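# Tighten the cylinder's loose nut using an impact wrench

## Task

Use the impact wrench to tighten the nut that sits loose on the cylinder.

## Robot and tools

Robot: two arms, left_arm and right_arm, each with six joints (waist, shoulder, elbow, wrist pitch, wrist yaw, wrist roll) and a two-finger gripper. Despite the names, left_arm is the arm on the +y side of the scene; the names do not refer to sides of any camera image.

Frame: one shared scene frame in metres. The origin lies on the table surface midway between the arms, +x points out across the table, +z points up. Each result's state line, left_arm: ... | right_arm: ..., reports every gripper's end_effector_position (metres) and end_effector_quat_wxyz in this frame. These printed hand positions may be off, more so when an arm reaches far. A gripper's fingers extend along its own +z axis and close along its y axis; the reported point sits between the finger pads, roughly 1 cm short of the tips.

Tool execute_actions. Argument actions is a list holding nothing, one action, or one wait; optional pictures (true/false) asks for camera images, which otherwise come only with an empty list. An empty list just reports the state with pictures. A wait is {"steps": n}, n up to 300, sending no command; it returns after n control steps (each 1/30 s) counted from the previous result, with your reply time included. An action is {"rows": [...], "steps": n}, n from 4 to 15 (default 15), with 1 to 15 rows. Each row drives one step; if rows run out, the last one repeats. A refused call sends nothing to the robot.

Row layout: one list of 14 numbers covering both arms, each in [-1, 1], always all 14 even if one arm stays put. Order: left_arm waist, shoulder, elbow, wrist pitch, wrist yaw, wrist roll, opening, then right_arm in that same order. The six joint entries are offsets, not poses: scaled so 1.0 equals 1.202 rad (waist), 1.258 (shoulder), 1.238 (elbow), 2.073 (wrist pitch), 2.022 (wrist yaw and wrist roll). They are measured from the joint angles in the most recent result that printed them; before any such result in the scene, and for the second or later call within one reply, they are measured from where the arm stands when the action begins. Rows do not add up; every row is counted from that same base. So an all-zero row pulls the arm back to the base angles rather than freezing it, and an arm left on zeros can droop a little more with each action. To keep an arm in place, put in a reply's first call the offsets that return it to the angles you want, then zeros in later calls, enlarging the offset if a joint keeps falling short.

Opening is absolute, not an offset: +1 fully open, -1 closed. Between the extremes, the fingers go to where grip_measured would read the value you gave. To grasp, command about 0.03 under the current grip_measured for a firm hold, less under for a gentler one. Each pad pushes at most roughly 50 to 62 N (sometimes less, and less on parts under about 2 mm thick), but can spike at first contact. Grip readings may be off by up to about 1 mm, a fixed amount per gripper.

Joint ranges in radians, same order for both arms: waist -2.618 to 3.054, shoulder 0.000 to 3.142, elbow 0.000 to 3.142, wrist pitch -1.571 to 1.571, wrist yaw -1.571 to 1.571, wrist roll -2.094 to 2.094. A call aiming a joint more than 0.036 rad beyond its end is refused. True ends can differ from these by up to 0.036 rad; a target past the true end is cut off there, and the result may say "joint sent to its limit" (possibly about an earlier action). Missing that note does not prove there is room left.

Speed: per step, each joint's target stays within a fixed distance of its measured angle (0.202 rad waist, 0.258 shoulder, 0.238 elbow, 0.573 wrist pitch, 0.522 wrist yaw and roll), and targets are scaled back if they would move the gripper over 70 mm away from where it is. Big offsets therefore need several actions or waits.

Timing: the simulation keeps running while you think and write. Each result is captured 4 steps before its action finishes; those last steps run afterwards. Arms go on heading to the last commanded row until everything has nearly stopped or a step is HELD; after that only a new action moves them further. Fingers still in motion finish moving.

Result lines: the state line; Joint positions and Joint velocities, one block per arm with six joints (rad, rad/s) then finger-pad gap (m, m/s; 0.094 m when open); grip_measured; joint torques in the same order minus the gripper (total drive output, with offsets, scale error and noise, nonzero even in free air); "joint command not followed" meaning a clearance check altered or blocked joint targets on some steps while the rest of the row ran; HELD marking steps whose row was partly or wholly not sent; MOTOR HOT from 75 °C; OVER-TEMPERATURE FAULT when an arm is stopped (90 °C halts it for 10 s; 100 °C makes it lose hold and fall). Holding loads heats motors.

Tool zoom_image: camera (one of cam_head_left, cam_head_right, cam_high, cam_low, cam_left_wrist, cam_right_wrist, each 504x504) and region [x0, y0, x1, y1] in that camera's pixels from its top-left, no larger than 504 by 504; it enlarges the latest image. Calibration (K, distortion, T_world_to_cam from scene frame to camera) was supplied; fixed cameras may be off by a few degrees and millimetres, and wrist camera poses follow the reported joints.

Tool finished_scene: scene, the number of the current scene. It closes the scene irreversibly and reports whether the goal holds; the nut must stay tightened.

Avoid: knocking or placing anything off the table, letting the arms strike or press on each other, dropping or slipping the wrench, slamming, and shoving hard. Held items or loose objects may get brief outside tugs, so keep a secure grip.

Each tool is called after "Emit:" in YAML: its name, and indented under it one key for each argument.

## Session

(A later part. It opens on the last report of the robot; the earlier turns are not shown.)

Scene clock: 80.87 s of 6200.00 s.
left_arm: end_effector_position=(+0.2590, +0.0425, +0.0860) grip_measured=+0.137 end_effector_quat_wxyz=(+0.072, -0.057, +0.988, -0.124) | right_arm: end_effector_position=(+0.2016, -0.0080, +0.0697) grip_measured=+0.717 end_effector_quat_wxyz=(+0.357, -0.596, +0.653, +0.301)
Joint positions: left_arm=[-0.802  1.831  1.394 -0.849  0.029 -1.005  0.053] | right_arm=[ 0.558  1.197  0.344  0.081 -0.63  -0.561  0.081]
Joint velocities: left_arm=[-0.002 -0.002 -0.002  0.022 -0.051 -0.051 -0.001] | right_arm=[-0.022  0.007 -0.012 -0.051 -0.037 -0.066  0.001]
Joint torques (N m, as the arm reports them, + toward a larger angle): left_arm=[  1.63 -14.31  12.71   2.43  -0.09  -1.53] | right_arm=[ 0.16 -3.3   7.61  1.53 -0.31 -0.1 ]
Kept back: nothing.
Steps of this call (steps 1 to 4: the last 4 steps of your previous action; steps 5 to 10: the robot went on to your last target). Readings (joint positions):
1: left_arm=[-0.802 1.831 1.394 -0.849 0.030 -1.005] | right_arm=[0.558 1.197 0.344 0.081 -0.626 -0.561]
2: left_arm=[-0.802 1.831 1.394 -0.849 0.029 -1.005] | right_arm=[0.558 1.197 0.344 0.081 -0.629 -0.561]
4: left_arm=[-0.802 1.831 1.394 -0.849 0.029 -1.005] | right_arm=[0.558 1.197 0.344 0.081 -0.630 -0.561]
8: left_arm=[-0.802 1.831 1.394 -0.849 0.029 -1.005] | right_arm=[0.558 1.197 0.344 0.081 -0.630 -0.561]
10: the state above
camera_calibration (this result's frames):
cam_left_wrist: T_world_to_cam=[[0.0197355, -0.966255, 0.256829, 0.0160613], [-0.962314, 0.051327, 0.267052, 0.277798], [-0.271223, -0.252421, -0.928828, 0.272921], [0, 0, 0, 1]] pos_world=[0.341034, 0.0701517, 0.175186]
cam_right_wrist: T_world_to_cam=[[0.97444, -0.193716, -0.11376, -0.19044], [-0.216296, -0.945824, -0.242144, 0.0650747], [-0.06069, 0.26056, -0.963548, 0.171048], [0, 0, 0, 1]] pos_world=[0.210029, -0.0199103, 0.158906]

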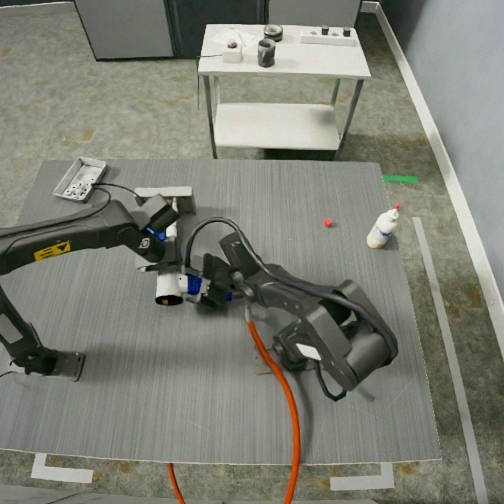

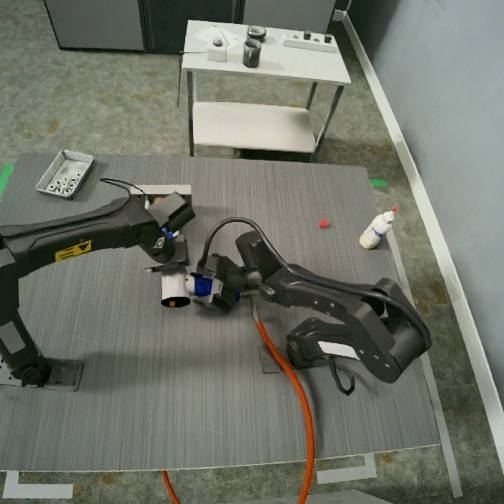

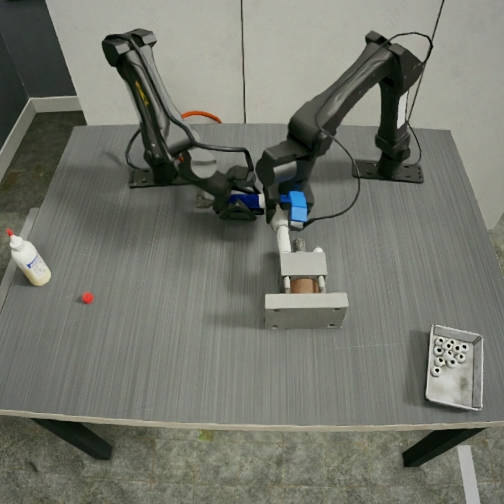

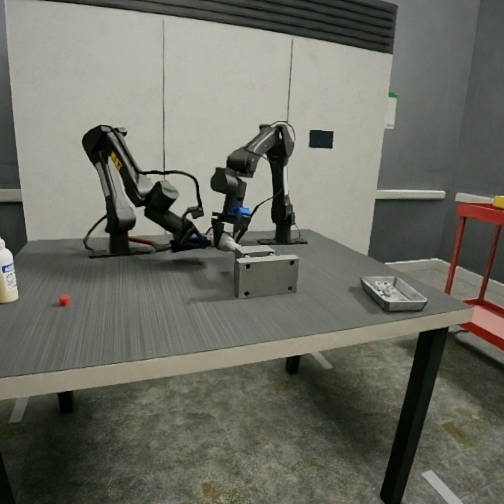

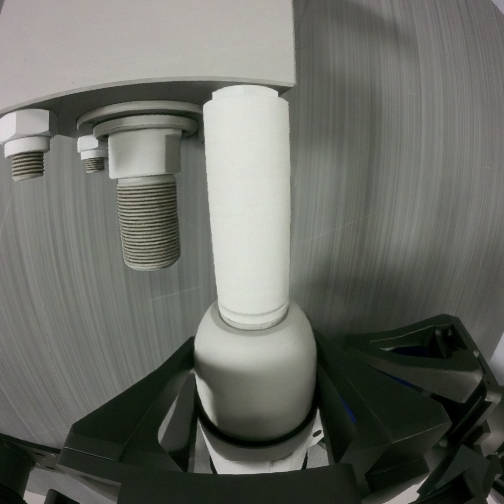

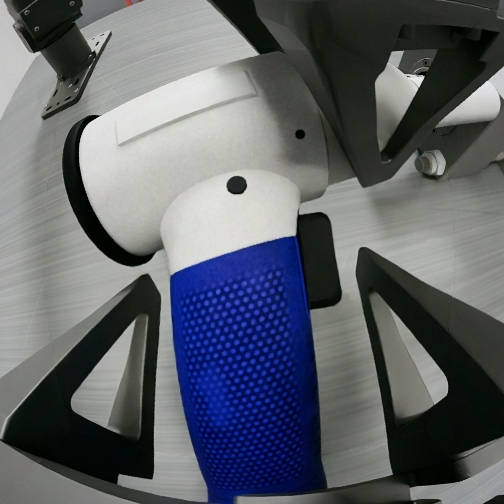

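Emit:
execute_actions:
  actions:
    - {"rows": [[0.0149,-0.0575,0.0598,0.0676,-0.0072,-0.073,0.04,-0.005,-0.022,0.0097,-0.004,-0.002,-0.0015,0.72],[0.0133,-0.0586,0.0565,0.0676,-0.0079,-0.0736,0.04,-0.0132,-0.0391,0.0097,-0.018,-0.002,-0.0015,0.72],[0.0116,-0.0598,0.0533,0.0675,-0.0085,-0.0741,0.04,-0.0197,-0.0582,0.0097,-0.03,-0.002,-0.0015,0.72],[0.01,-0.0609,0.05,0.0675,-0.0092,-0.0747,0.04,-0.0283,-0.0836,0.0097,-0.044,-0.002,-0.0015,0.72],[0.0083,-0.062,0.0468,0.0656,-0.011,-0.0776,0.04,-0.038,-0.1122,0.0097,-0.059,-0.002,-0.0015,0.72],[0.0059,-0.0626,0.0464,0.0635,-0.0123,-0.0803,0.04,-0.0488,-0.144,0.0097,-0.076,-0.002,-0.0015,0.72],[0.002,-0.0637,0.0457,0.0607,-0.014,-0.0838,0.04,-0.0607,-0.179,0.0097,-0.093,-0.002,-0.0015,0.72],[-0.0036,-0.0652,0.0447,0.0574,-0.0159,-0.088,0.04,-0.0726,-0.214,0.0097,-0.108,-0.002,-0.0015,0.72],[-0.0107,-0.0672,0.0435,0.0538,-0.0181,-0.0926,0.04,-0.0834,-0.2458,0.0097,-0.122,-0.002,-0.0015,0.72],[-0.0186,-0.0693,0.0421,0.05,-0.0204,-0.0974,0.04,-0.0931,-0.2744,0.0097,-0.134,-0.002,-0.0015,0.72],[-0.0273,-0.0717,0.0406,0.0462,-0.0227,-0.1023,0.04,-0.1017,-0.2998,0.0097,-0.143,-0.002,-0.0015,0.72],[-0.0359,-0.074,0.0391,0.0425,-0.0249,-0.1069,0.04,-0.1082,-0.3189,0.0097,-0.149,-0.002,-0.0015,0.72],[-0.0454,-0.0766,0.0375,0.0392,-0.0269,-0.1111,0.04,-0.1125,-0.3316,0.0097,-0.152,-0.002,-0.0015,0.72],[-0.0565,-0.0796,0.0356,0.0356,-0.029,-0.1157,0.04,-0.1147,-0.338,0.0097,-0.152,-0.002,-0.0015,0.72],[-0.0707,-0.0835,0.0331,0.0328,-0.0307,-0.1192,0.04,-0.1147,-0.338,0.0097,-0.152,-0.002,-0.0015,0.72]], "steps": 15}

Emit:
execute_actions:
  actions:
    - {"steps": 7}
  pictures: true

Scene clock: 92.13 s of 6200.00 s.
left_arm: end_effector_position=(+0.2569, +0.0413, +0.0864) grip_measured=+0.137 end_effector_quat_wxyz=(+0.082, -0.061, +0.988, -0.116) | right_arm: end_effector_position=(+0.2097, -0.0345, +0.1153) grip_measured=+0.717 end_effector_quat_wxyz=(+0.419, -0.566, +0.654, +0.276)
Joint positions: left_arm=[-0.823  1.83   1.394 -0.851 -0.004 -1.028  0.053] | right_arm=[ 0.462  0.901  0.344 -0.104 -0.629 -0.561  0.081]
Joint velocities: left_arm=[-0.178 -0.027 -0.007 -0.081 -0.3   -0.271 -0.   ] | right_arm=[-0.349 -1.155 -0.007 -0.637  0.007 -0.051 -0.001]
Joint torques (N m, as the arm reports them, + toward a larger angle): left_arm=[ -0.13 -15.44  10.64   2.07   0.14  -1.56] | right_arm=[-0.39 -1.51  8.67  1.38 -0.22 -0.05]
Steps of this call (steps 1 to 15: the robot went on to your last target; steps 16 to 90: nothing new was sent; then 7.90 s passed at rest; steps 91 to 101: the first 11 steps of this action). Readings (joint positions):
91: left_arm=[-0.802 1.831 1.394 -0.849 0.029 -1.005] | right_arm=[0.558 1.197 0.344 0.081 -0.630 -0.561]
92: left_arm=[-0.803 1.831 1.394 -0.849 0.028 -1.005] | right_arm=[0.557 1.194 0.344 0.078 -0.630 -0.561]
94: left_arm=[-0.804 1.831 1.394 -0.849 0.027 -1.005] | right_arm=[0.547 1.167 0.344 0.052 -0.630 -0.561]
98: left_arm=[-0.809 1.831 1.394 -0.849 0.016 -1.011] | right_arm=[0.502 1.030 0.344 -0.034 -0.629 -0.561]
101: the state above

Scene clock: 92.37 s of 6200.00 s.
left_arm: end_effector_position=(+0.2341, +0.0357, +0.0907) grip_measured=+0.137 end_effector_quat_wxyz=(+0.081, -0.061, +0.989, -0.104) | right_arm: end_effector_position=(+0.2069, -0.0463, +0.1266) grip_measured=+0.717 end_effector_quat_wxyz=(+0.433, -0.555, +0.658, +0.267)
Joint positions: left_arm=[-0.889  1.811  1.394 -0.891 -0.032 -1.091  0.053] | right_arm=[ 0.428  0.789  0.344 -0.195 -0.629 -0.561  0.081]
Joint velocities: left_arm=[-0.261 -0.081 -0.007 -0.154 -0.051 -0.154  0.001] | right_arm=[-0.002  0.007 -0.017 -0.242  0.007  0.037 -0.001]
Joint torques (N m, as the arm reports them, + toward a larger angle): left_arm=[  1.43 -14.73   9.84   2.34  -0.02  -1.36] | right_arm=[-0.51 -1.34  8.7   1.53 -0.21 -0.05]
Kept back: nothing.
Steps of this call (steps 1 to 4: the last 4 steps of your previous action; steps 5 to 7: the robot went on to your last target). Readings (joint positions):
1: left_arm=[-0.830 1.828 1.394 -0.853 -0.010 -1.038] | right_arm=[0.450 0.864 0.344 -0.125 -0.629 -0.561]
2: left_arm=[-0.838 1.826 1.394 -0.857 -0.016 -1.048] | right_arm=[0.441 0.834 0.344 -0.142 -0.629 -0.561]
4: left_arm=[-0.858 1.821 1.394 -0.871 -0.028 -1.070] | right_arm=[0.430 0.797 0.344 -0.169 -0.629 -0.561]
7: the state above
camera_calibration (this result's frames):
cam_left_wrist: T_world_to_cam=[[0.0279409, -0.975238, 0.219387, 0.0105489], [-0.966656, 0.0295272, 0.254369, 0.255904], [-0.254549, -0.219179, -0.941895, 0.264937], [0, 0, 0, 1]] pos_world=[0.314516, 0.0608001, 0.182134]
cam_right_wrist: T_world_to_cam=[[0.948919, -0.31452, -0.0251141, -0.208071], [-0.304179, -0.890757, -0.33768, 0.0765257], [0.0838363, 0.32807, -0.940926, 0.206518], [0, 0, 0, 1]] pos_world=[0.203407, -0.0650292, 0.214934]

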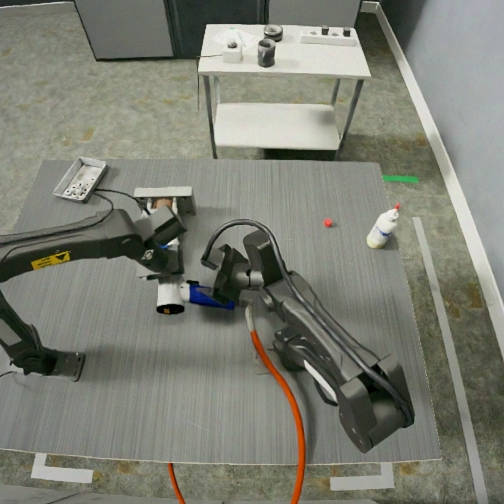

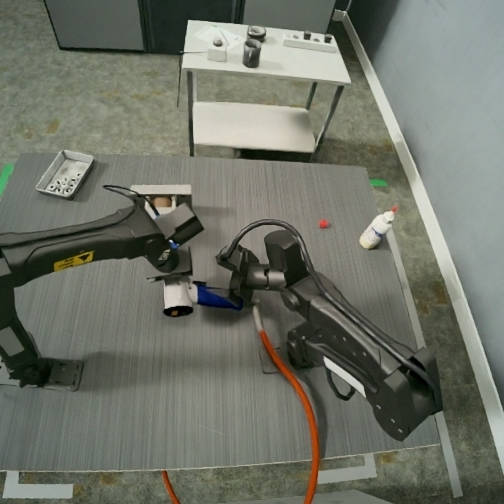

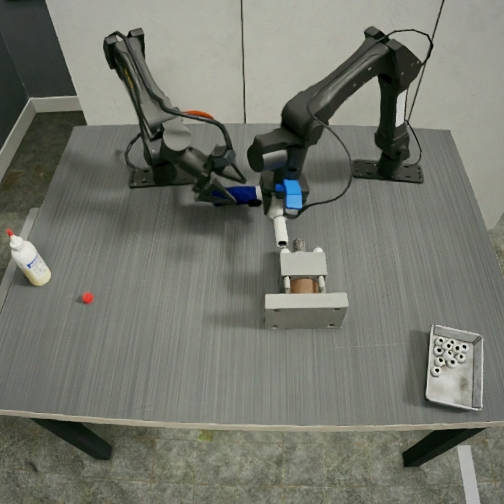

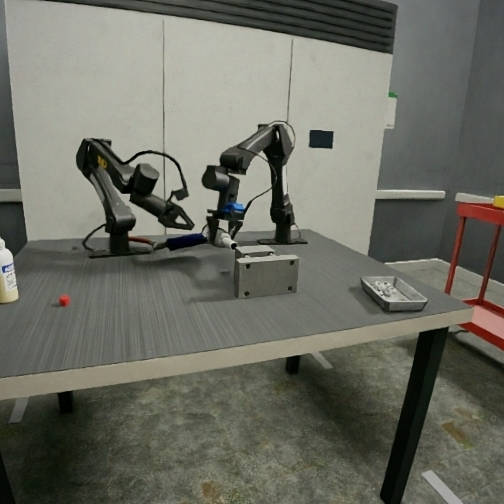

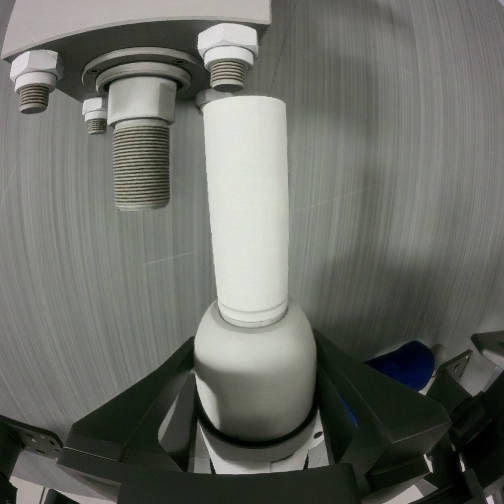

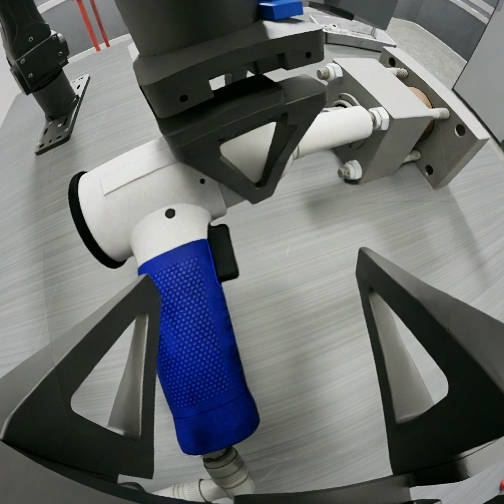

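Emit:
execute_actions:
  actions:
    - {"rows": [[-0.001,-0.058,0.029,0.06,-0.001,-0.076,0.04,-0.0067,-0.0135,0.0097,-0.0188,-0.0025,-0.0015,0.72],[-0.004,-0.048,0.025,0.066,-0.002,-0.076,0.04,-0.0067,-0.0135,0.0097,-0.0188,-0.0025,-0.0015,0.72],[-0.008,-0.038,0.021,0.072,-0.002,-0.076,0.04,-0.0067,-0.0135,0.0097,-0.0188,-0.0025,-0.0015,0.72],[-0.011,-0.027,0.016,0.078,-0.003,-0.075,0.04,-0.0067,-0.0135,0.0097,-0.0188,-0.0025,-0.0015,0.72],[-0.015,-0.016,0.011,0.084,-0.004,-0.075,0.04,-0.0067,-0.0135,0.0097,-0.0188,-0.0025,-0.0015,0.72],[-0.018,-0.005,0.007,0.089,-0.004,-0.075,0.04,-0.0067,-0.0135,0.0097,-0.0188,-0.0025,-0.0015,0.72],[-0.021,0.005,0.003,0.094,-0.005,-0.074,0.04,-0.0067,-0.0135,0.0097,-0.0188,-0.0025,-0.0015,0.72],[-0.024,0.014,-0.001,0.098,-0.006,-0.074,0.04,-0.0067,-0.0135,0.0097,-0.0188,-0.0025,-0.0015,0.72],[-0.027,0.022,-0.004,0.101,-0.006,-0.074,0.04,-0.0067,-0.0135,0.0097,-0.0188,-0.0025,-0.0015,0.72],[-0.029,0.0286,-0.0073,0.102,-0.0064,-0.0737,0.04,-0.0067,-0.0135,0.0097,-0.0188,-0.0025,-0.0015,0.72]], "steps": 15}

Emit:
execute_actions:
  actions:
    - {"steps": 6}
  pictures: true

Scene clock: 93.17 s of 6200.00 s.
left_arm: end_effector_position=(+0.2244, +0.0263, +0.0555) grip_measured=+0.137 end_effector_quat_wxyz=(+0.067, -0.055, +0.992, -0.088) | right_arm: end_effector_position=(+0.2032, -0.0484, +0.1211) grip_measured=+0.717 end_effector_quat_wxyz=(+0.419, -0.555, +0.666, +0.269)
Joint positions: left_arm=[-0.922  1.886  1.357 -0.822 -0.03  -1.113  0.053] | right_arm=[ 0.428  0.789  0.344 -0.227 -0.629 -0.561  0.081]
Joint velocities: left_arm=[-0.105  0.403 -0.188  0.344 -0.051  0.066 -0.   ] | right_arm=[-0.002 -0.022 -0.032  0.022 -0.037 -0.051  0.   ]
Joint torques (N m, as the arm reports them, + toward a larger angle): left_arm=[  0.21 -13.94   9.42   1.83  -0.14  -1.3 ] | right_arm=[-0.58 -1.37  8.74  1.47 -0.25 -0.05]
Steps of this call (steps 1 to 13: the robot went on to your last target; steps 14 to 24: the first 11 steps of this action). Readings (joint positions):
14: left_arm=[-0.904 1.805 1.394 -0.906 -0.023 -1.105] | right_arm=[0.428 0.789 0.344 -0.226 -0.629 -0.561]
15: left_arm=[-0.904 1.805 1.394 -0.906 -0.023 -1.105] | right_arm=[0.428 0.789 0.344 -0.226 -0.629 -0.561]
17: left_arm=[-0.904 1.807 1.389 -0.898 -0.023 -1.105] | right_arm=[0.428 0.789 0.344 -0.226 -0.629 -0.561]
21: left_arm=[-0.912 1.842 1.373 -0.859 -0.028 -1.109] | right_arm=[0.428 0.789 0.344 -0.227 -0.629 -0.561]
24: the state above

Scene clock: 93.37 s of 6200.00 s.
left_arm: end_effector_position=(+0.2239, +0.0236, +0.0451) grip_measured=+0.137 end_effector_quat_wxyz=(+0.065, -0.058, +0.992, -0.088) | right_arm: end_effector_position=(+0.2032, -0.0484, +0.1211) grip_measured=+0.717 end_effector_quat_wxyz=(+0.419, -0.555, +0.666, +0.269)
Joint positions: left_arm=[-0.926  1.908  1.345 -0.791 -0.028 -1.123  0.053] | right_arm=[ 0.428  0.789  0.344 -0.227 -0.629 -0.561  0.081]
Joint velocities: left_arm=[-0.012  0.007  0.017  0.066 -0.095  0.022  0.   ] | right_arm=[ 0.002 -0.002  0.002 -0.037 -0.037 -0.007 -0.   ]
Joint torques (N m, as the arm reports them, + toward a larger angle): left_arm=[  0.4  -13.9    9.44   1.87  -0.14  -1.26] | right_arm=[-0.59 -1.35  8.75  1.47 -0.25 -0.05]
Kept back: nothing.
Steps of this call (steps 1 to 4: the last 4 steps of your previous action; steps 5 to 6: the robot went on to your last target). Readings (joint positions):
1: left_arm=[-0.924 1.897 1.351 -0.810 -0.030 -1.119] | right_arm=[0.428 0.789 0.344 -0.227 -0.629 -0.561]
2: left_arm=[-0.925 1.904 1.347 -0.801 -0.030 -1.123] | right_arm=[0.428 0.789 0.344 -0.227 -0.629 -0.561]
4: left_arm=[-0.925 1.908 1.345 -0.794 -0.028 -1.123] | right_arm=[0.428 0.789 0.344 -0.227 -0.629 -0.561]
6: the state above
camera_calibration (this result's frames):
cam_left_wrist: T_world_to_cam=[[0.0282795, -0.981908, 0.187233, 0.0105799], [-0.957294, 0.0273121, 0.287822, 0.254427], [-0.287729, -0.187377, -0.939203, 0.223296], [0, 0, 0, 1]] pos_world=[0.307511, 0.0452801, 0.13451]
cam_right_wrist: T_world_to_cam=[[0.947919, -0.315086, -0.0465769, -0.20262], [-0.313276, -0.895915, -0.314952, 0.0705802], [0.0575082, 0.313141, -0.947964, 0.207863], [0, 0, 0, 1]] pos_world=[0.202225, -0.0656992, 0.209838]

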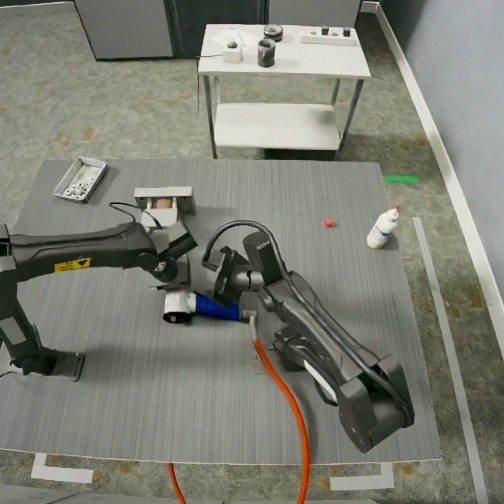

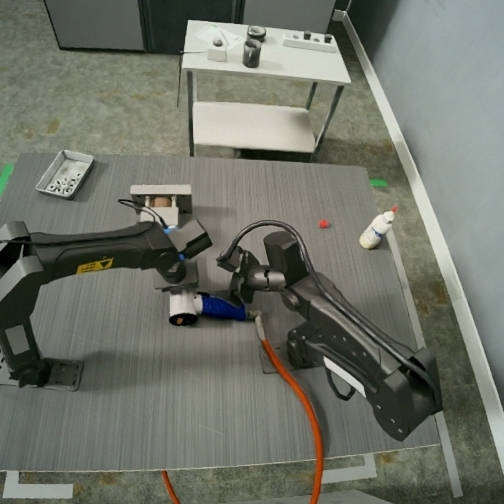

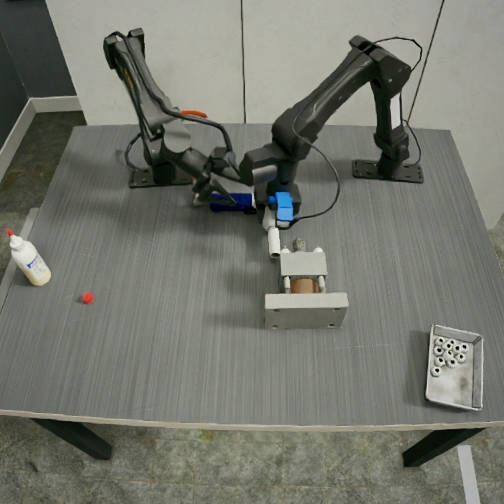

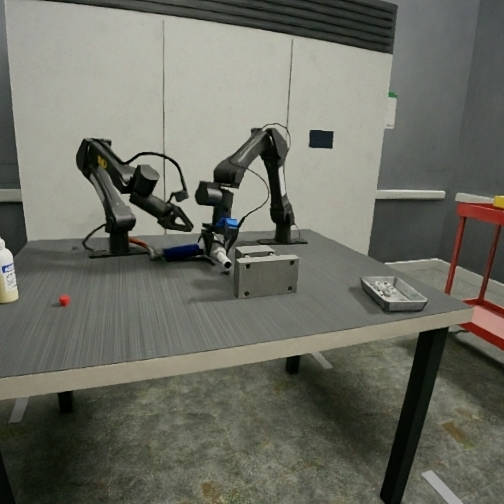

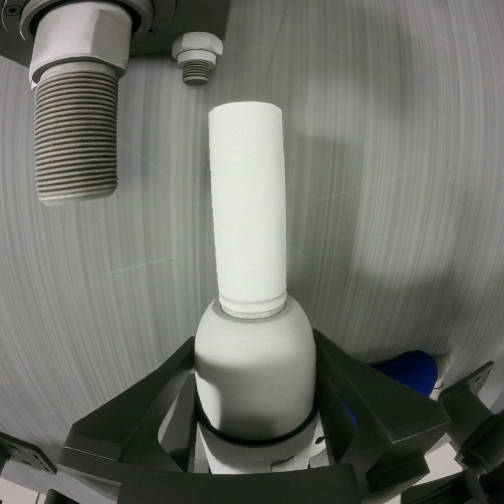

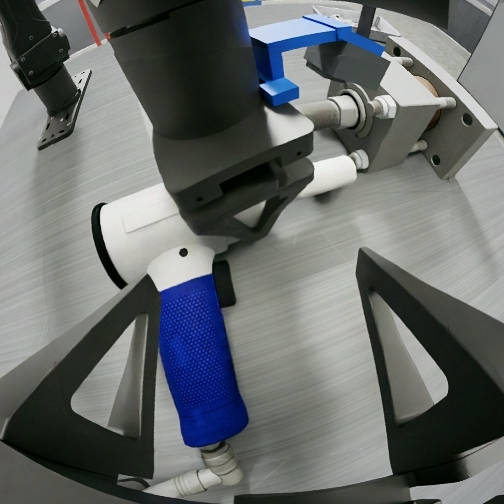

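Emit:
execute_actions:
  actions:
    - {"rows": [[0.002,-0.043,0.029,0.053,-0.008,-0.055,0.04,-0.012,-0.0135,0.0097,-0.003,-0.0025,-0.0015,0.72],[0.002,-0.038,0.026,0.052,-0.007,-0.052,0.04,-0.02,-0.0135,0.0097,-0.003,-0.0025,-0.0015,0.72],[0.002,-0.033,0.023,0.051,-0.006,-0.048,0.04,-0.03,-0.0135,0.0097,-0.003,-0.0025,-0.0015,0.72],[0.002,-0.028,0.02,0.049,-0.005,-0.044,0.04,-0.042,-0.0135,0.0097,-0.003,-0.0025,-0.0015,0.72],[0.002,-0.023,0.017,0.047,-0.004,-0.04,0.04,-0.054,-0.0135,0.0097,-0.003,-0.0025,-0.0015,0.72],[0.002,-0.017,0.014,0.044,-0.004,-0.036,0.04,-0.066,-0.0135,0.0097,-0.003,-0.0025,-0.0015,0.72],[0.002,-0.011,0.011,0.04,-0.003,-0.032,0.04,-0.076,-0.0135,0.0097,-0.003,-0.0025,-0.0015,0.72],[0.002,-0.005,0.008,0.036,-0.002,-0.027,0.04,-0.084,-0.0135,0.0097,-0.003,-0.0025,-0.0015,0.72],[0.002,0.001,0.005,0.032,-0.001,-0.022,0.04,-0.09,-0.0135,0.0097,-0.003,-0.0025,-0.0015,0.72],[0.002,0.006,0.002,0.028,0.0,-0.018,0.04,-0.09,-0.0135,0.0097,-0.003,-0.0025,-0.0015,0.72],[0.002,0.01,0.0,0.024,0.0,-0.015,0.04,-0.09,-0.0135,0.0097,-0.003,-0.0025,-0.0015,0.72]], "steps": 15}

Emit:
execute_actions:
  actions:
    - {"steps": 6}
  pictures: true

Scene clock: 94.17 s of 6200.00 s.
left_arm: end_effector_position=(+0.2241, +0.0204, +0.0385) grip_measured=+0.137 end_effector_quat_wxyz=(+0.062, -0.047, +0.993, -0.088) | right_arm: end_effector_position=(+0.2237, -0.0658, +0.1210) grip_measured=+0.717 end_effector_quat_wxyz=(+0.432, -0.521, +0.693, +0.248)
Joint positions: left_arm=[-0.927  1.928  1.345 -0.773 -0.022 -1.102  0.053] | right_arm=[ 0.329  0.789  0.344 -0.227 -0.628 -0.561  0.081]
Joint velocities: left_arm=[ 0.007  0.09   0.007  0.066  0.11   0.125 -0.   ] | right_arm=[-0.095  0.007 -0.032 -0.007  0.007  0.037  0.   ]
Joint torques (N m, as the arm reports them, + toward a larger angle): left_arm=[  0.43 -10.08   6.34   0.99  -0.12  -0.68] | right_arm=[-0.28 -1.35  8.77  1.46 -0.27 -0.05]
Steps of this call (steps 1 to 13: the robot went on to your last target; steps 14 to 24: the first 11 steps of this action). Readings (joint positions):
14: left_arm=[-0.927 1.908 1.345 -0.788 -0.028 -1.123] | right_arm=[0.426 0.789 0.344 -0.227 -0.629 -0.561]
15: left_arm=[-0.927 1.908 1.345 -0.788 -0.028 -1.123] | right_arm=[0.423 0.789 0.344 -0.227 -0.629 -0.561]
17: left_arm=[-0.927 1.908 1.345 -0.788 -0.028 -1.120] | right_arm=[0.406 0.789 0.344 -0.227 -0.630 -0.561]
21: left_arm=[-0.927 1.918 1.345 -0.782 -0.028 -1.111] | right_arm=[0.353 0.789 0.344 -0.227 -0.629 -0.561]
24: the state above

Scene clock: 94.37 s of 6200.00 s.
left_arm: end_effector_position=(+0.2234, +0.0179, +0.0364) grip_measured=+0.137 end_effector_quat_wxyz=(+0.059, -0.041, +0.993, -0.091) | right_arm: end_effector_position=(+0.2242, -0.0662, +0.1210) grip_measured=+0.717 end_effector_quat_wxyz=(+0.432, -0.520, +0.694, +0.247)
Joint positions: left_arm=[-0.927  1.934  1.345 -0.764 -0.011 -1.093  0.053] | right_arm=[ 0.326  0.789  0.344 -0.227 -0.628 -0.561  0.081]
Joint velocities: left_arm=[-0.012  0.002  0.007 -0.007  0.037  0.081 -0.   ] | right_arm=[-0.007 -0.007 -0.002  0.022  0.037 -0.066  0.   ]
Joint torques (N m, as the arm reports them, + toward a larger angle): left_arm=[  0.39 -10.22   6.42   1.05  -0.2   -0.66] | right_arm=[-0.54 -1.36  8.74  1.48 -0.26 -0.05]
Kept back: nothing.
Steps of this call (steps 1 to 4: the last 4 steps of your previous action; steps 5 to 6: the robot went on to your last target). Readings (joint positions):
1: left_arm=[-0.927 1.931 1.345 -0.770 -0.020 -1.100] | right_arm=[0.327 0.789 0.344 -0.227 -0.628 -0.561]
2: left_arm=[-0.927 1.933 1.345 -0.768 -0.017 -1.098] | right_arm=[0.326 0.789 0.344 -0.227 -0.628 -0.561]
4: left_arm=[-0.927 1.934 1.345 -0.765 -0.013 -1.095] | right_arm=[0.326 0.789 0.344 -0.227 -0.628 -0.561]
6: the state above
camera_calibration (this result's frames):
cam_left_wrist: T_world_to_cam=[[-0.00371801, -0.981264, 0.192633, 0.0135447], [-0.953254, 0.0616823, 0.295808, 0.254731], [-0.302148, -0.182528, -0.935623, 0.216921], [0, 0, 0, 1]] pos_world=[0.308415, 0.0371728, 0.124996]
cam_right_wrist: T_world_to_cam=[[0.910912, -0.409994, -0.0463033, -0.226102], [-0.40288, -0.859619, -0.314234, 0.0835655], [0.089031, 0.304895, -0.948216, 0.204514], [0, 0, 0, 1]] pos_world=[0.221418, -0.0832215, 0.209713]

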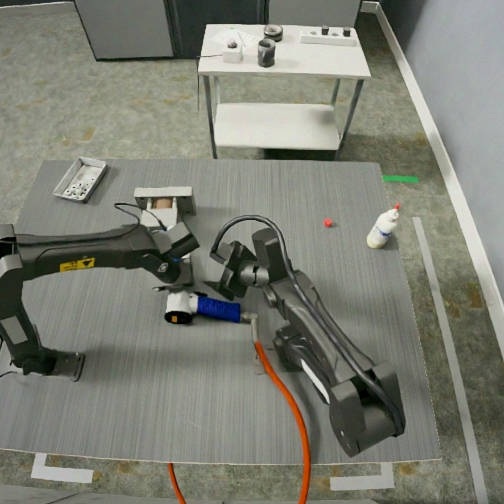

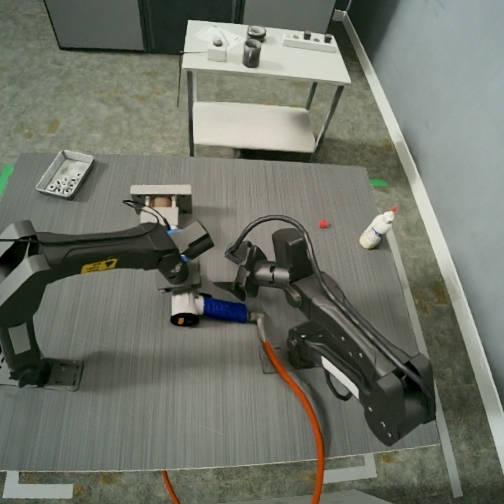

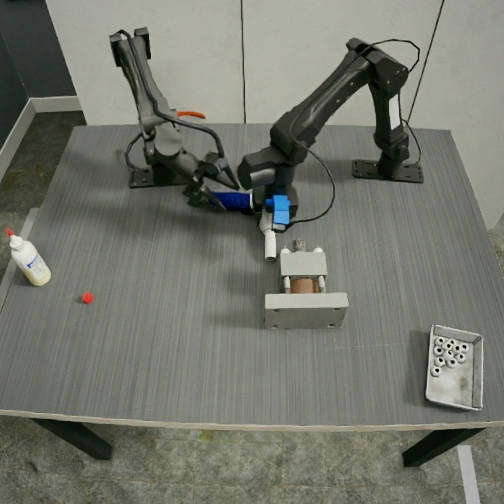

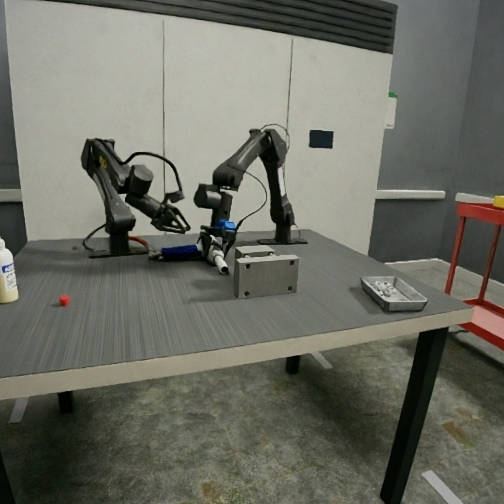

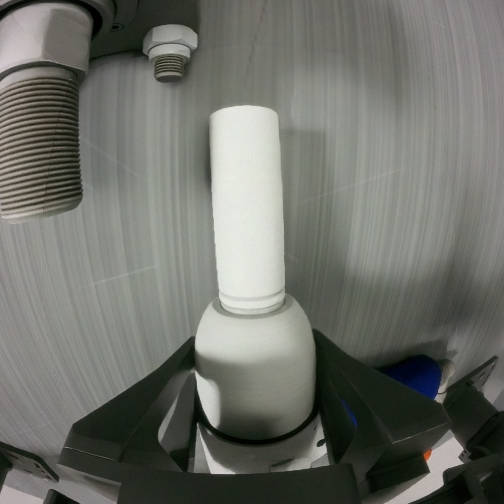

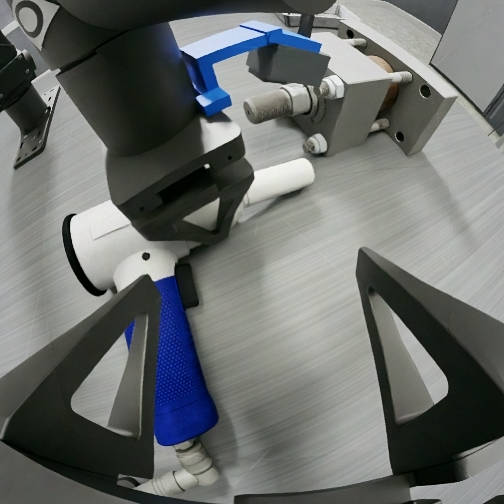

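Resting on the table. Relax the roll bias and open gradually.

Emit:
execute_actions:
  actions:
    - {"rows": [[0.002,-0.011,0.002,0.01,-0.006,-0.024,0.06,-0.005,-0.0135,0.0097,-0.003,-0.0025,-0.0015,0.72],[0.002,-0.011,0.004,0.009,-0.004,-0.018,0.09,-0.005,-0.0135,0.0097,-0.003,-0.0025,-0.0015,0.72],[0.002,-0.011,0.006,0.008,-0.002,-0.012,0.11,-0.005,-0.0135,0.0097,-0.003,-0.0025,-0.0015,0.72],[0.002,-0.011,0.007,0.007,0.0,-0.006,0.13,-0.005,-0.0135,0.0097,-0.003,-0.0025,-0.0015,0.72],[0.002,-0.011,0.008,0.006,0.0,0.0,0.16,-0.005,-0.0135,0.0097,-0.003,-0.0025,-0.0015,0.72],[0.002,-0.011,0.008,0.006,0.0,0.0,0.22,-0.005,-0.0135,0.0097,-0.003,-0.0025,-0.0015,0.72],[0.002,-0.011,0.008,0.006,0.0,0.0,0.32,-0.005,-0.0135,0.0097,-0.003,-0.0025,-0.0015,0.72],[0.002,-0.011,0.008,0.006,0.0,0.0,0.45,-0.005,-0.0135,0.0097,-0.003,-0.0025,-0.0015,0.72],[0.002,-0.011,0.008,0.006,0.0,0.0,0.6,-0.005,-0.0135,0.0097,-0.003,-0.0025,-0.0015,0.72]], "steps": 15}

Emit:
execute_actions:
  actions:
    - {"steps": 5}
  pictures: true

Scene clock: 95.20 s of 6200.00 s.
left_arm: end_effector_position=(+0.2206, +0.0131, +0.0369) grip_measured=+0.595 end_effector_quat_wxyz=(+0.054, -0.017, +0.993, -0.100) | right_arm: end_effector_position=(+0.2242, -0.0662, +0.1210) grip_measured=+0.717 end_effector_quat_wxyz=(+0.432, -0.520, +0.694, +0.247)
Joint positions: left_arm=[-0.93   1.935  1.345 -0.754  0.009 -1.05   0.075] | right_arm=[ 0.326  0.789  0.344 -0.227 -0.628 -0.561  0.081]
Joint velocities: left_arm=[-0.046 -0.012 -0.007 -0.081  0.022  0.037  0.007] | right_arm=[-0.002 -0.002  0.012 -0.022 -0.007 -0.095  0.001]
Joint torques (N m, as the arm reports them, + toward a larger angle): left_arm=[  0.72 -10.11   7.13   1.03  -0.2   -0.74] | right_arm=[-0.44 -1.34  8.75  1.47 -0.25 -0.05]
Steps of this call (steps 1 to 14: the robot went on to your last target; steps 15 to 25: the first 11 steps of this action). Readings (joint positions):
15: left_arm=[-0.927 1.934 1.345 -0.764 -0.011 -1.090] | right_arm=[0.326 0.789 0.344 -0.227 -0.628 -0.561]
16: left_arm=[-0.927 1.934 1.345 -0.763 -0.011 -1.088] | right_arm=[0.326 0.789 0.344 -0.227 -0.628 -0.561]
18: left_arm=[-0.927 1.934 1.345 -0.761 -0.009 -1.079] | right_arm=[0.326 0.789 0.344 -0.227 -0.628 -0.561]
22: left_arm=[-0.927 1.935 1.346 -0.757 -0.009 -1.074] | right_arm=[0.326 0.789 0.344 -0.227 -0.628 -0.561]
25: the state above

Scene clock: 95.37 s of 6200.00 s.
left_arm: end_effector_position=(+0.2200, +0.0132, +0.0368) grip_measured=+0.598 end_effector_quat_wxyz=(+0.054, -0.017, +0.993, -0.099) | right_arm: end_effector_position=(+0.2242, -0.0662, +0.1210) grip_measured=+0.717 end_effector_quat_wxyz=(+0.432, -0.520, +0.694, +0.247)
Joint positions: left_arm=[-0.931  1.935  1.345 -0.755  0.01  -1.05   0.075] | right_arm=[ 0.326  0.789  0.344 -0.227 -0.628 -0.561  0.081]
Joint velocities: left_arm=[-0.012  0.017  0.007 -0.007 -0.037  0.007 -0.001] | right_arm=[-0.017 -0.002 -0.007  0.037  0.037  0.022  0.001]
Joint torques (N m, as the arm reports them, + toward a larger angle): left_arm=[  0.44 -10.24   7.17   0.87  -0.19  -0.47] | right_arm=[-0.43 -1.35  8.75  1.48 -0.25 -0.05]
Kept back: nothing.
Steps of this call (steps 1 to 4: the last 4 steps of your previous action; step 5: the robot went on to your last target). Readings (joint positions):
1: left_arm=[-0.931 1.935 1.345 -0.755 0.010 -1.050] | right_arm=[0.326 0.789 0.344 -0.227 -0.628 -0.561]
2: left_arm=[-0.931 1.935 1.346 -0.755 0.010 -1.050] | right_arm=[0.326 0.789 0.344 -0.227 -0.628 -0.561]
4: left_arm=[-0.931 1.935 1.345 -0.755 0.010 -1.050] | right_arm=[0.326 0.789 0.344 -0.227 -0.628 -0.561]
5: the state above
camera_calibration (this result's frames):
cam_left_wrist: T_world_to_cam=[[-0.0522431, -0.97717, 0.205937, 0.0189871], [-0.947328, 0.113743, 0.299386, 0.249575], [-0.315975, -0.179449, -0.931642, 0.218224], [0, 0, 0, 1]] pos_world=[0.306375, 0.0293264, 0.124677]
cam_right_wrist: T_world_to_cam=[[0.910912, -0.409994, -0.0463033, -0.226102], [-0.40288, -0.859619, -0.314234, 0.0835655], [0.089031, 0.304895, -0.948216, 0.204514], [0, 0, 0, 1]] pos_world=[0.221418, -0.0832215, 0.209713]

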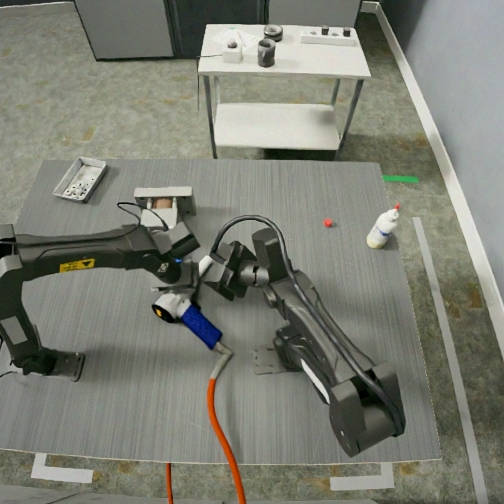

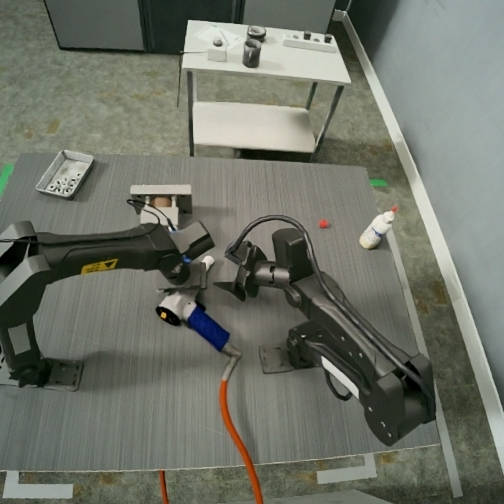

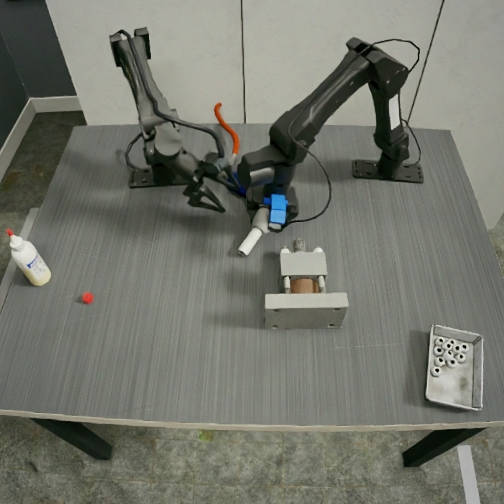

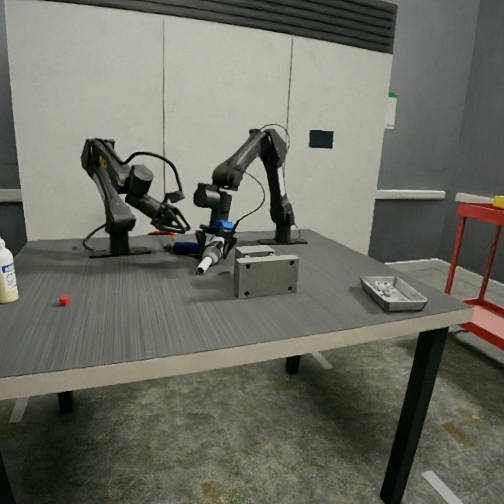

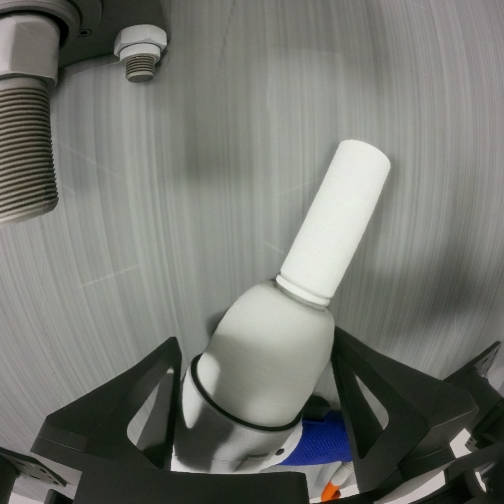

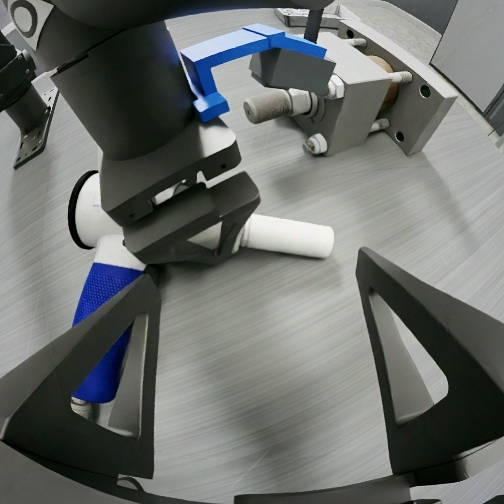

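Emit:
execute_actions:
  actions:
    - {"rows": [[0.003,-0.011,0.008,0.004,-0.008,-0.015,0.61,-0.01,-0.0135,0.0097,-0.003,-0.0025,-0.0015,0.72],[0.002,-0.011,0.008,0.004,-0.006,-0.003,0.63,-0.018,-0.0135,0.0097,-0.003,-0.0025,-0.0015,0.72],[0.001,-0.011,0.008,0.004,-0.004,0.015,0.65,-0.028,-0.0135,0.0097,-0.003,-0.0025,-0.0015,0.72],[0.0,-0.011,0.008,0.004,-0.002,0.037,0.68,-0.04,-0.0135,0.0097,-0.003,-0.0025,-0.0015,0.72],[0.0,-0.011,0.008,0.004,0.0,0.062,0.71,-0.053,-0.0135,0.0097,-0.003,-0.0025,-0.0015,0.72],[0.0,-0.011,0.008,0.004,0.0,0.089,0.74,-0.066,-0.0135,0.0097,-0.003,-0.0025,-0.0015,0.72],[0.0,-0.011,0.008,0.004,0.0,0.117,0.78,-0.078,-0.0135,0.0097,-0.003,-0.0025,-0.0015,0.72],[0.0,-0.011,0.008,0.004,0.0,0.145,0.82,-0.089,-0.0135,0.0097,-0.003,-0.0025,-0.0015,0.72],[0.0,-0.011,0.008,0.004,0.0,0.172,0.86,-0.098,-0.0135,0.0097,-0.003,-0.0025,-0.0015,0.72],[0.0,-0.011,0.008,0.004,0.0,0.197,0.9,-0.105,-0.0135,0.0097,-0.003,-0.0025,-0.0015,0.72],[0.0,-0.011,0.008,0.004,0.0,0.219,0.94,-0.11,-0.0135,0.0097,-0.003,-0.0025,-0.0015,0.72],[0.0,-0.011,0.008,0.004,0.0,0.237,0.97,-0.11,-0.0135,0.0097,-0.003,-0.0025,-0.0015,0.72],[0.0,-0.011,0.008,0.004,0.0,0.25,1.0,-0.11,-0.0135,0.0097,-0.003,-0.0025,-0.0015,0.72]], "steps": 15}

Emit:
execute_actions:
  actions:
    - {"steps": 10}
  pictures: true

Scene clock: 96.73 s of 6200.00 s.
left_arm: end_effector_position=(+0.2203, +0.0127, +0.0370) grip_measured=+0.917 end_effector_quat_wxyz=(+0.066, +0.106, +0.988, -0.093) | right_arm: end_effector_position=(+0.2451, -0.0882, +0.1209) grip_measured=+0.717 end_effector_quat_wxyz=(+0.445, -0.480, +0.722, +0.222)
Joint positions: left_arm=[-0.931  1.935  1.346 -0.753  0.01  -0.803  0.09 ] | right_arm=[ 0.214  0.789  0.344 -0.228 -0.627 -0.561  0.081]
Joint velocities: left_arm=[-0.012 -0.017 -0.022  0.022 -0.022  1.209  0.041] | right_arm=[-0.266  0.012  0.002  0.051 -0.007 -0.022  0.   ]
Joint torques (N m, as the arm reports them, + toward a larger angle): left_arm=[ -0.07 -10.14   7.14   0.91   0.     0.09] | right_arm=[-0.23 -1.41  8.76  1.49 -0.24 -0.08]
Steps of this call (steps 1 to 15: the robot went on to your last target; steps 16 to 30: nothing new was sent; steps 31 to 41: the first 11 steps of this action). Readings (joint positions):
31: left_arm=[-0.931 1.935 1.345 -0.755 0.010 -1.050] | right_arm=[0.326 0.789 0.344 -0.227 -0.628 -0.561]
32: left_arm=[-0.931 1.935 1.345 -0.754 0.010 -1.049] | right_arm=[0.323 0.789 0.344 -0.227 -0.628 -0.561]
34: left_arm=[-0.931 1.935 1.345 -0.753 0.010 -1.037] | right_arm=[0.307 0.789 0.344 -0.228 -0.628 -0.561]
38: left_arm=[-0.931 1.935 1.345 -0.753 0.010 -0.928] | right_arm=[0.251 0.789 0.344 -0.228 -0.628 -0.561]
41: the state above

Scene clock: 97.07 s of 6200.00 s.
left_arm: end_effector_position=(+0.2203, +0.0127, +0.0370) grip_measured=+1.000 end_effector_quat_wxyz=(+0.076, +0.213, +0.970, -0.085) | right_arm: end_effector_position=(+0.2474, -0.0909, +0.1208) grip_measured=+0.717 end_effector_quat_wxyz=(+0.447, -0.476, +0.725, +0.219)
Joint positions: left_arm=[-0.931  1.935  1.346 -0.753  0.01  -0.583  0.094] | right_arm=[ 0.202  0.789  0.344 -0.228 -0.627 -0.561  0.081]
Joint velocities: left_arm=[-0.002  0.002 -0.002  0.007  0.007  0.198  0.   ] | right_arm=[-0.012 -0.022 -0.002 -0.037 -0.037 -0.037 -0.001]
Joint torques (N m, as the arm reports them, + toward a larger angle): left_arm=[  0.06 -10.2    7.12   0.91   0.     0.08] | right_arm=[-0.54 -1.35  8.74  1.48 -0.25 -0.05]
Kept back: nothing.
Steps of this call (steps 1 to 4: the last 4 steps of your previous action; steps 5 to 10: the robot went on to your last target). Readings (joint positions):
1: left_arm=[-0.931 1.935 1.345 -0.753 0.010 -0.760] | right_arm=[0.207 0.789 0.344 -0.228 -0.627 -0.561]
2: left_arm=[-0.931 1.935 1.345 -0.753 0.010 -0.721] | right_arm=[0.203 0.789 0.344 -0.228 -0.627 -0.561]
4: left_arm=[-0.931 1.935 1.345 -0.753 0.010 -0.661] | right_arm=[0.202 0.789 0.344 -0.228 -0.627 -0.561]
8: left_arm=[-0.931 1.935 1.345 -0.753 0.010 -0.598] | right_arm=[0.202 0.789 0.344 -0.228 -0.627 -0.561]
10: the state above
camera_calibration (this result's frames):
cam_left_wrist: T_world_to_cam=[[-0.493787, -0.85924, 0.133717, 0.116917], [-0.827571, 0.51156, 0.231154, 0.220963], [-0.267022, 0.00348039, -0.963684, 0.20652], [0, 0, 0, 1]] pos_world=[0.29574, -0.0132945, 0.132309]
cam_right_wrist: T_world_to_cam=[[0.852349, -0.520943, -0.0460288, -0.252962], [-0.507472, -0.802608, -0.313516, 0.102589], [0.126381, 0.290584, -0.948467, 0.199342], [0, 0, 0, 1]] pos_world=[0.24248, -0.107365, 0.209589]

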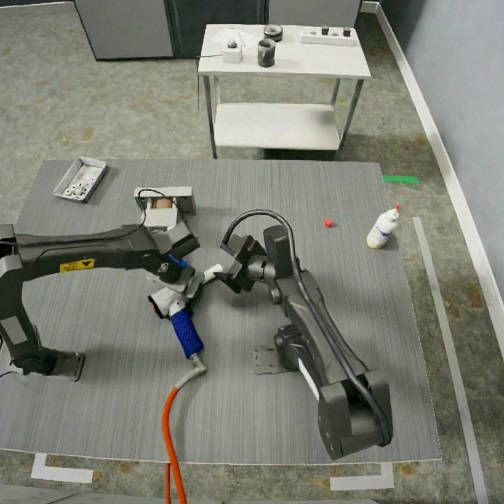

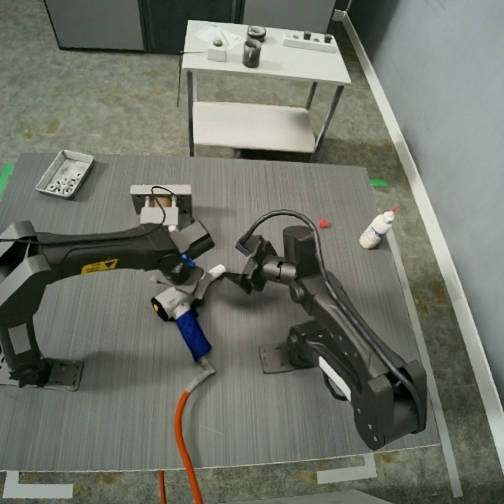

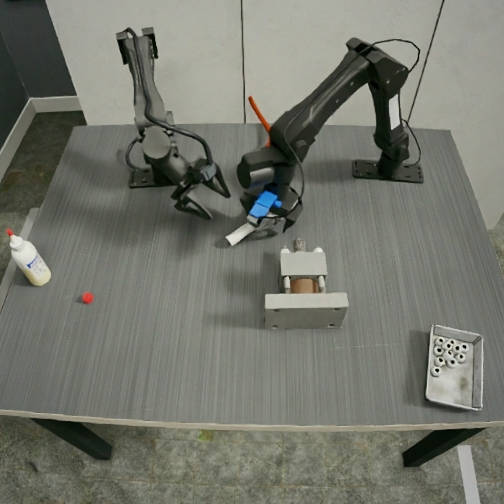

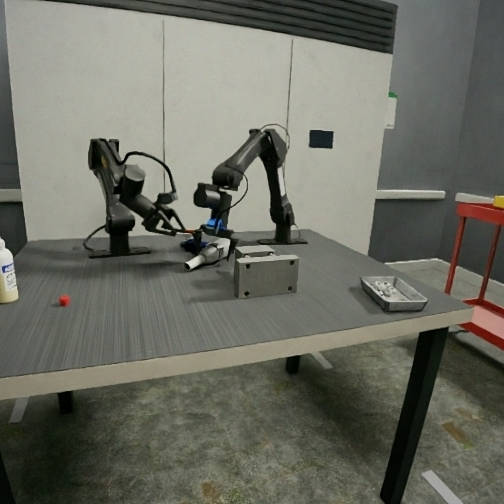

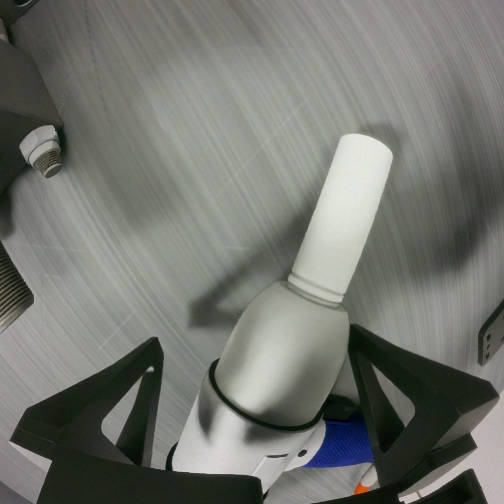

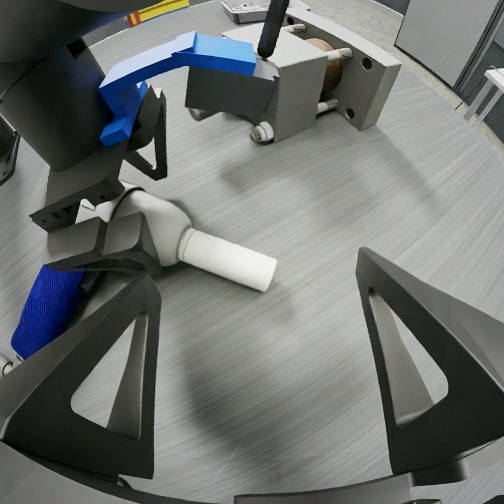

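Emit:
finished_scene:
  scene: 2

The scene is finished: the task was done.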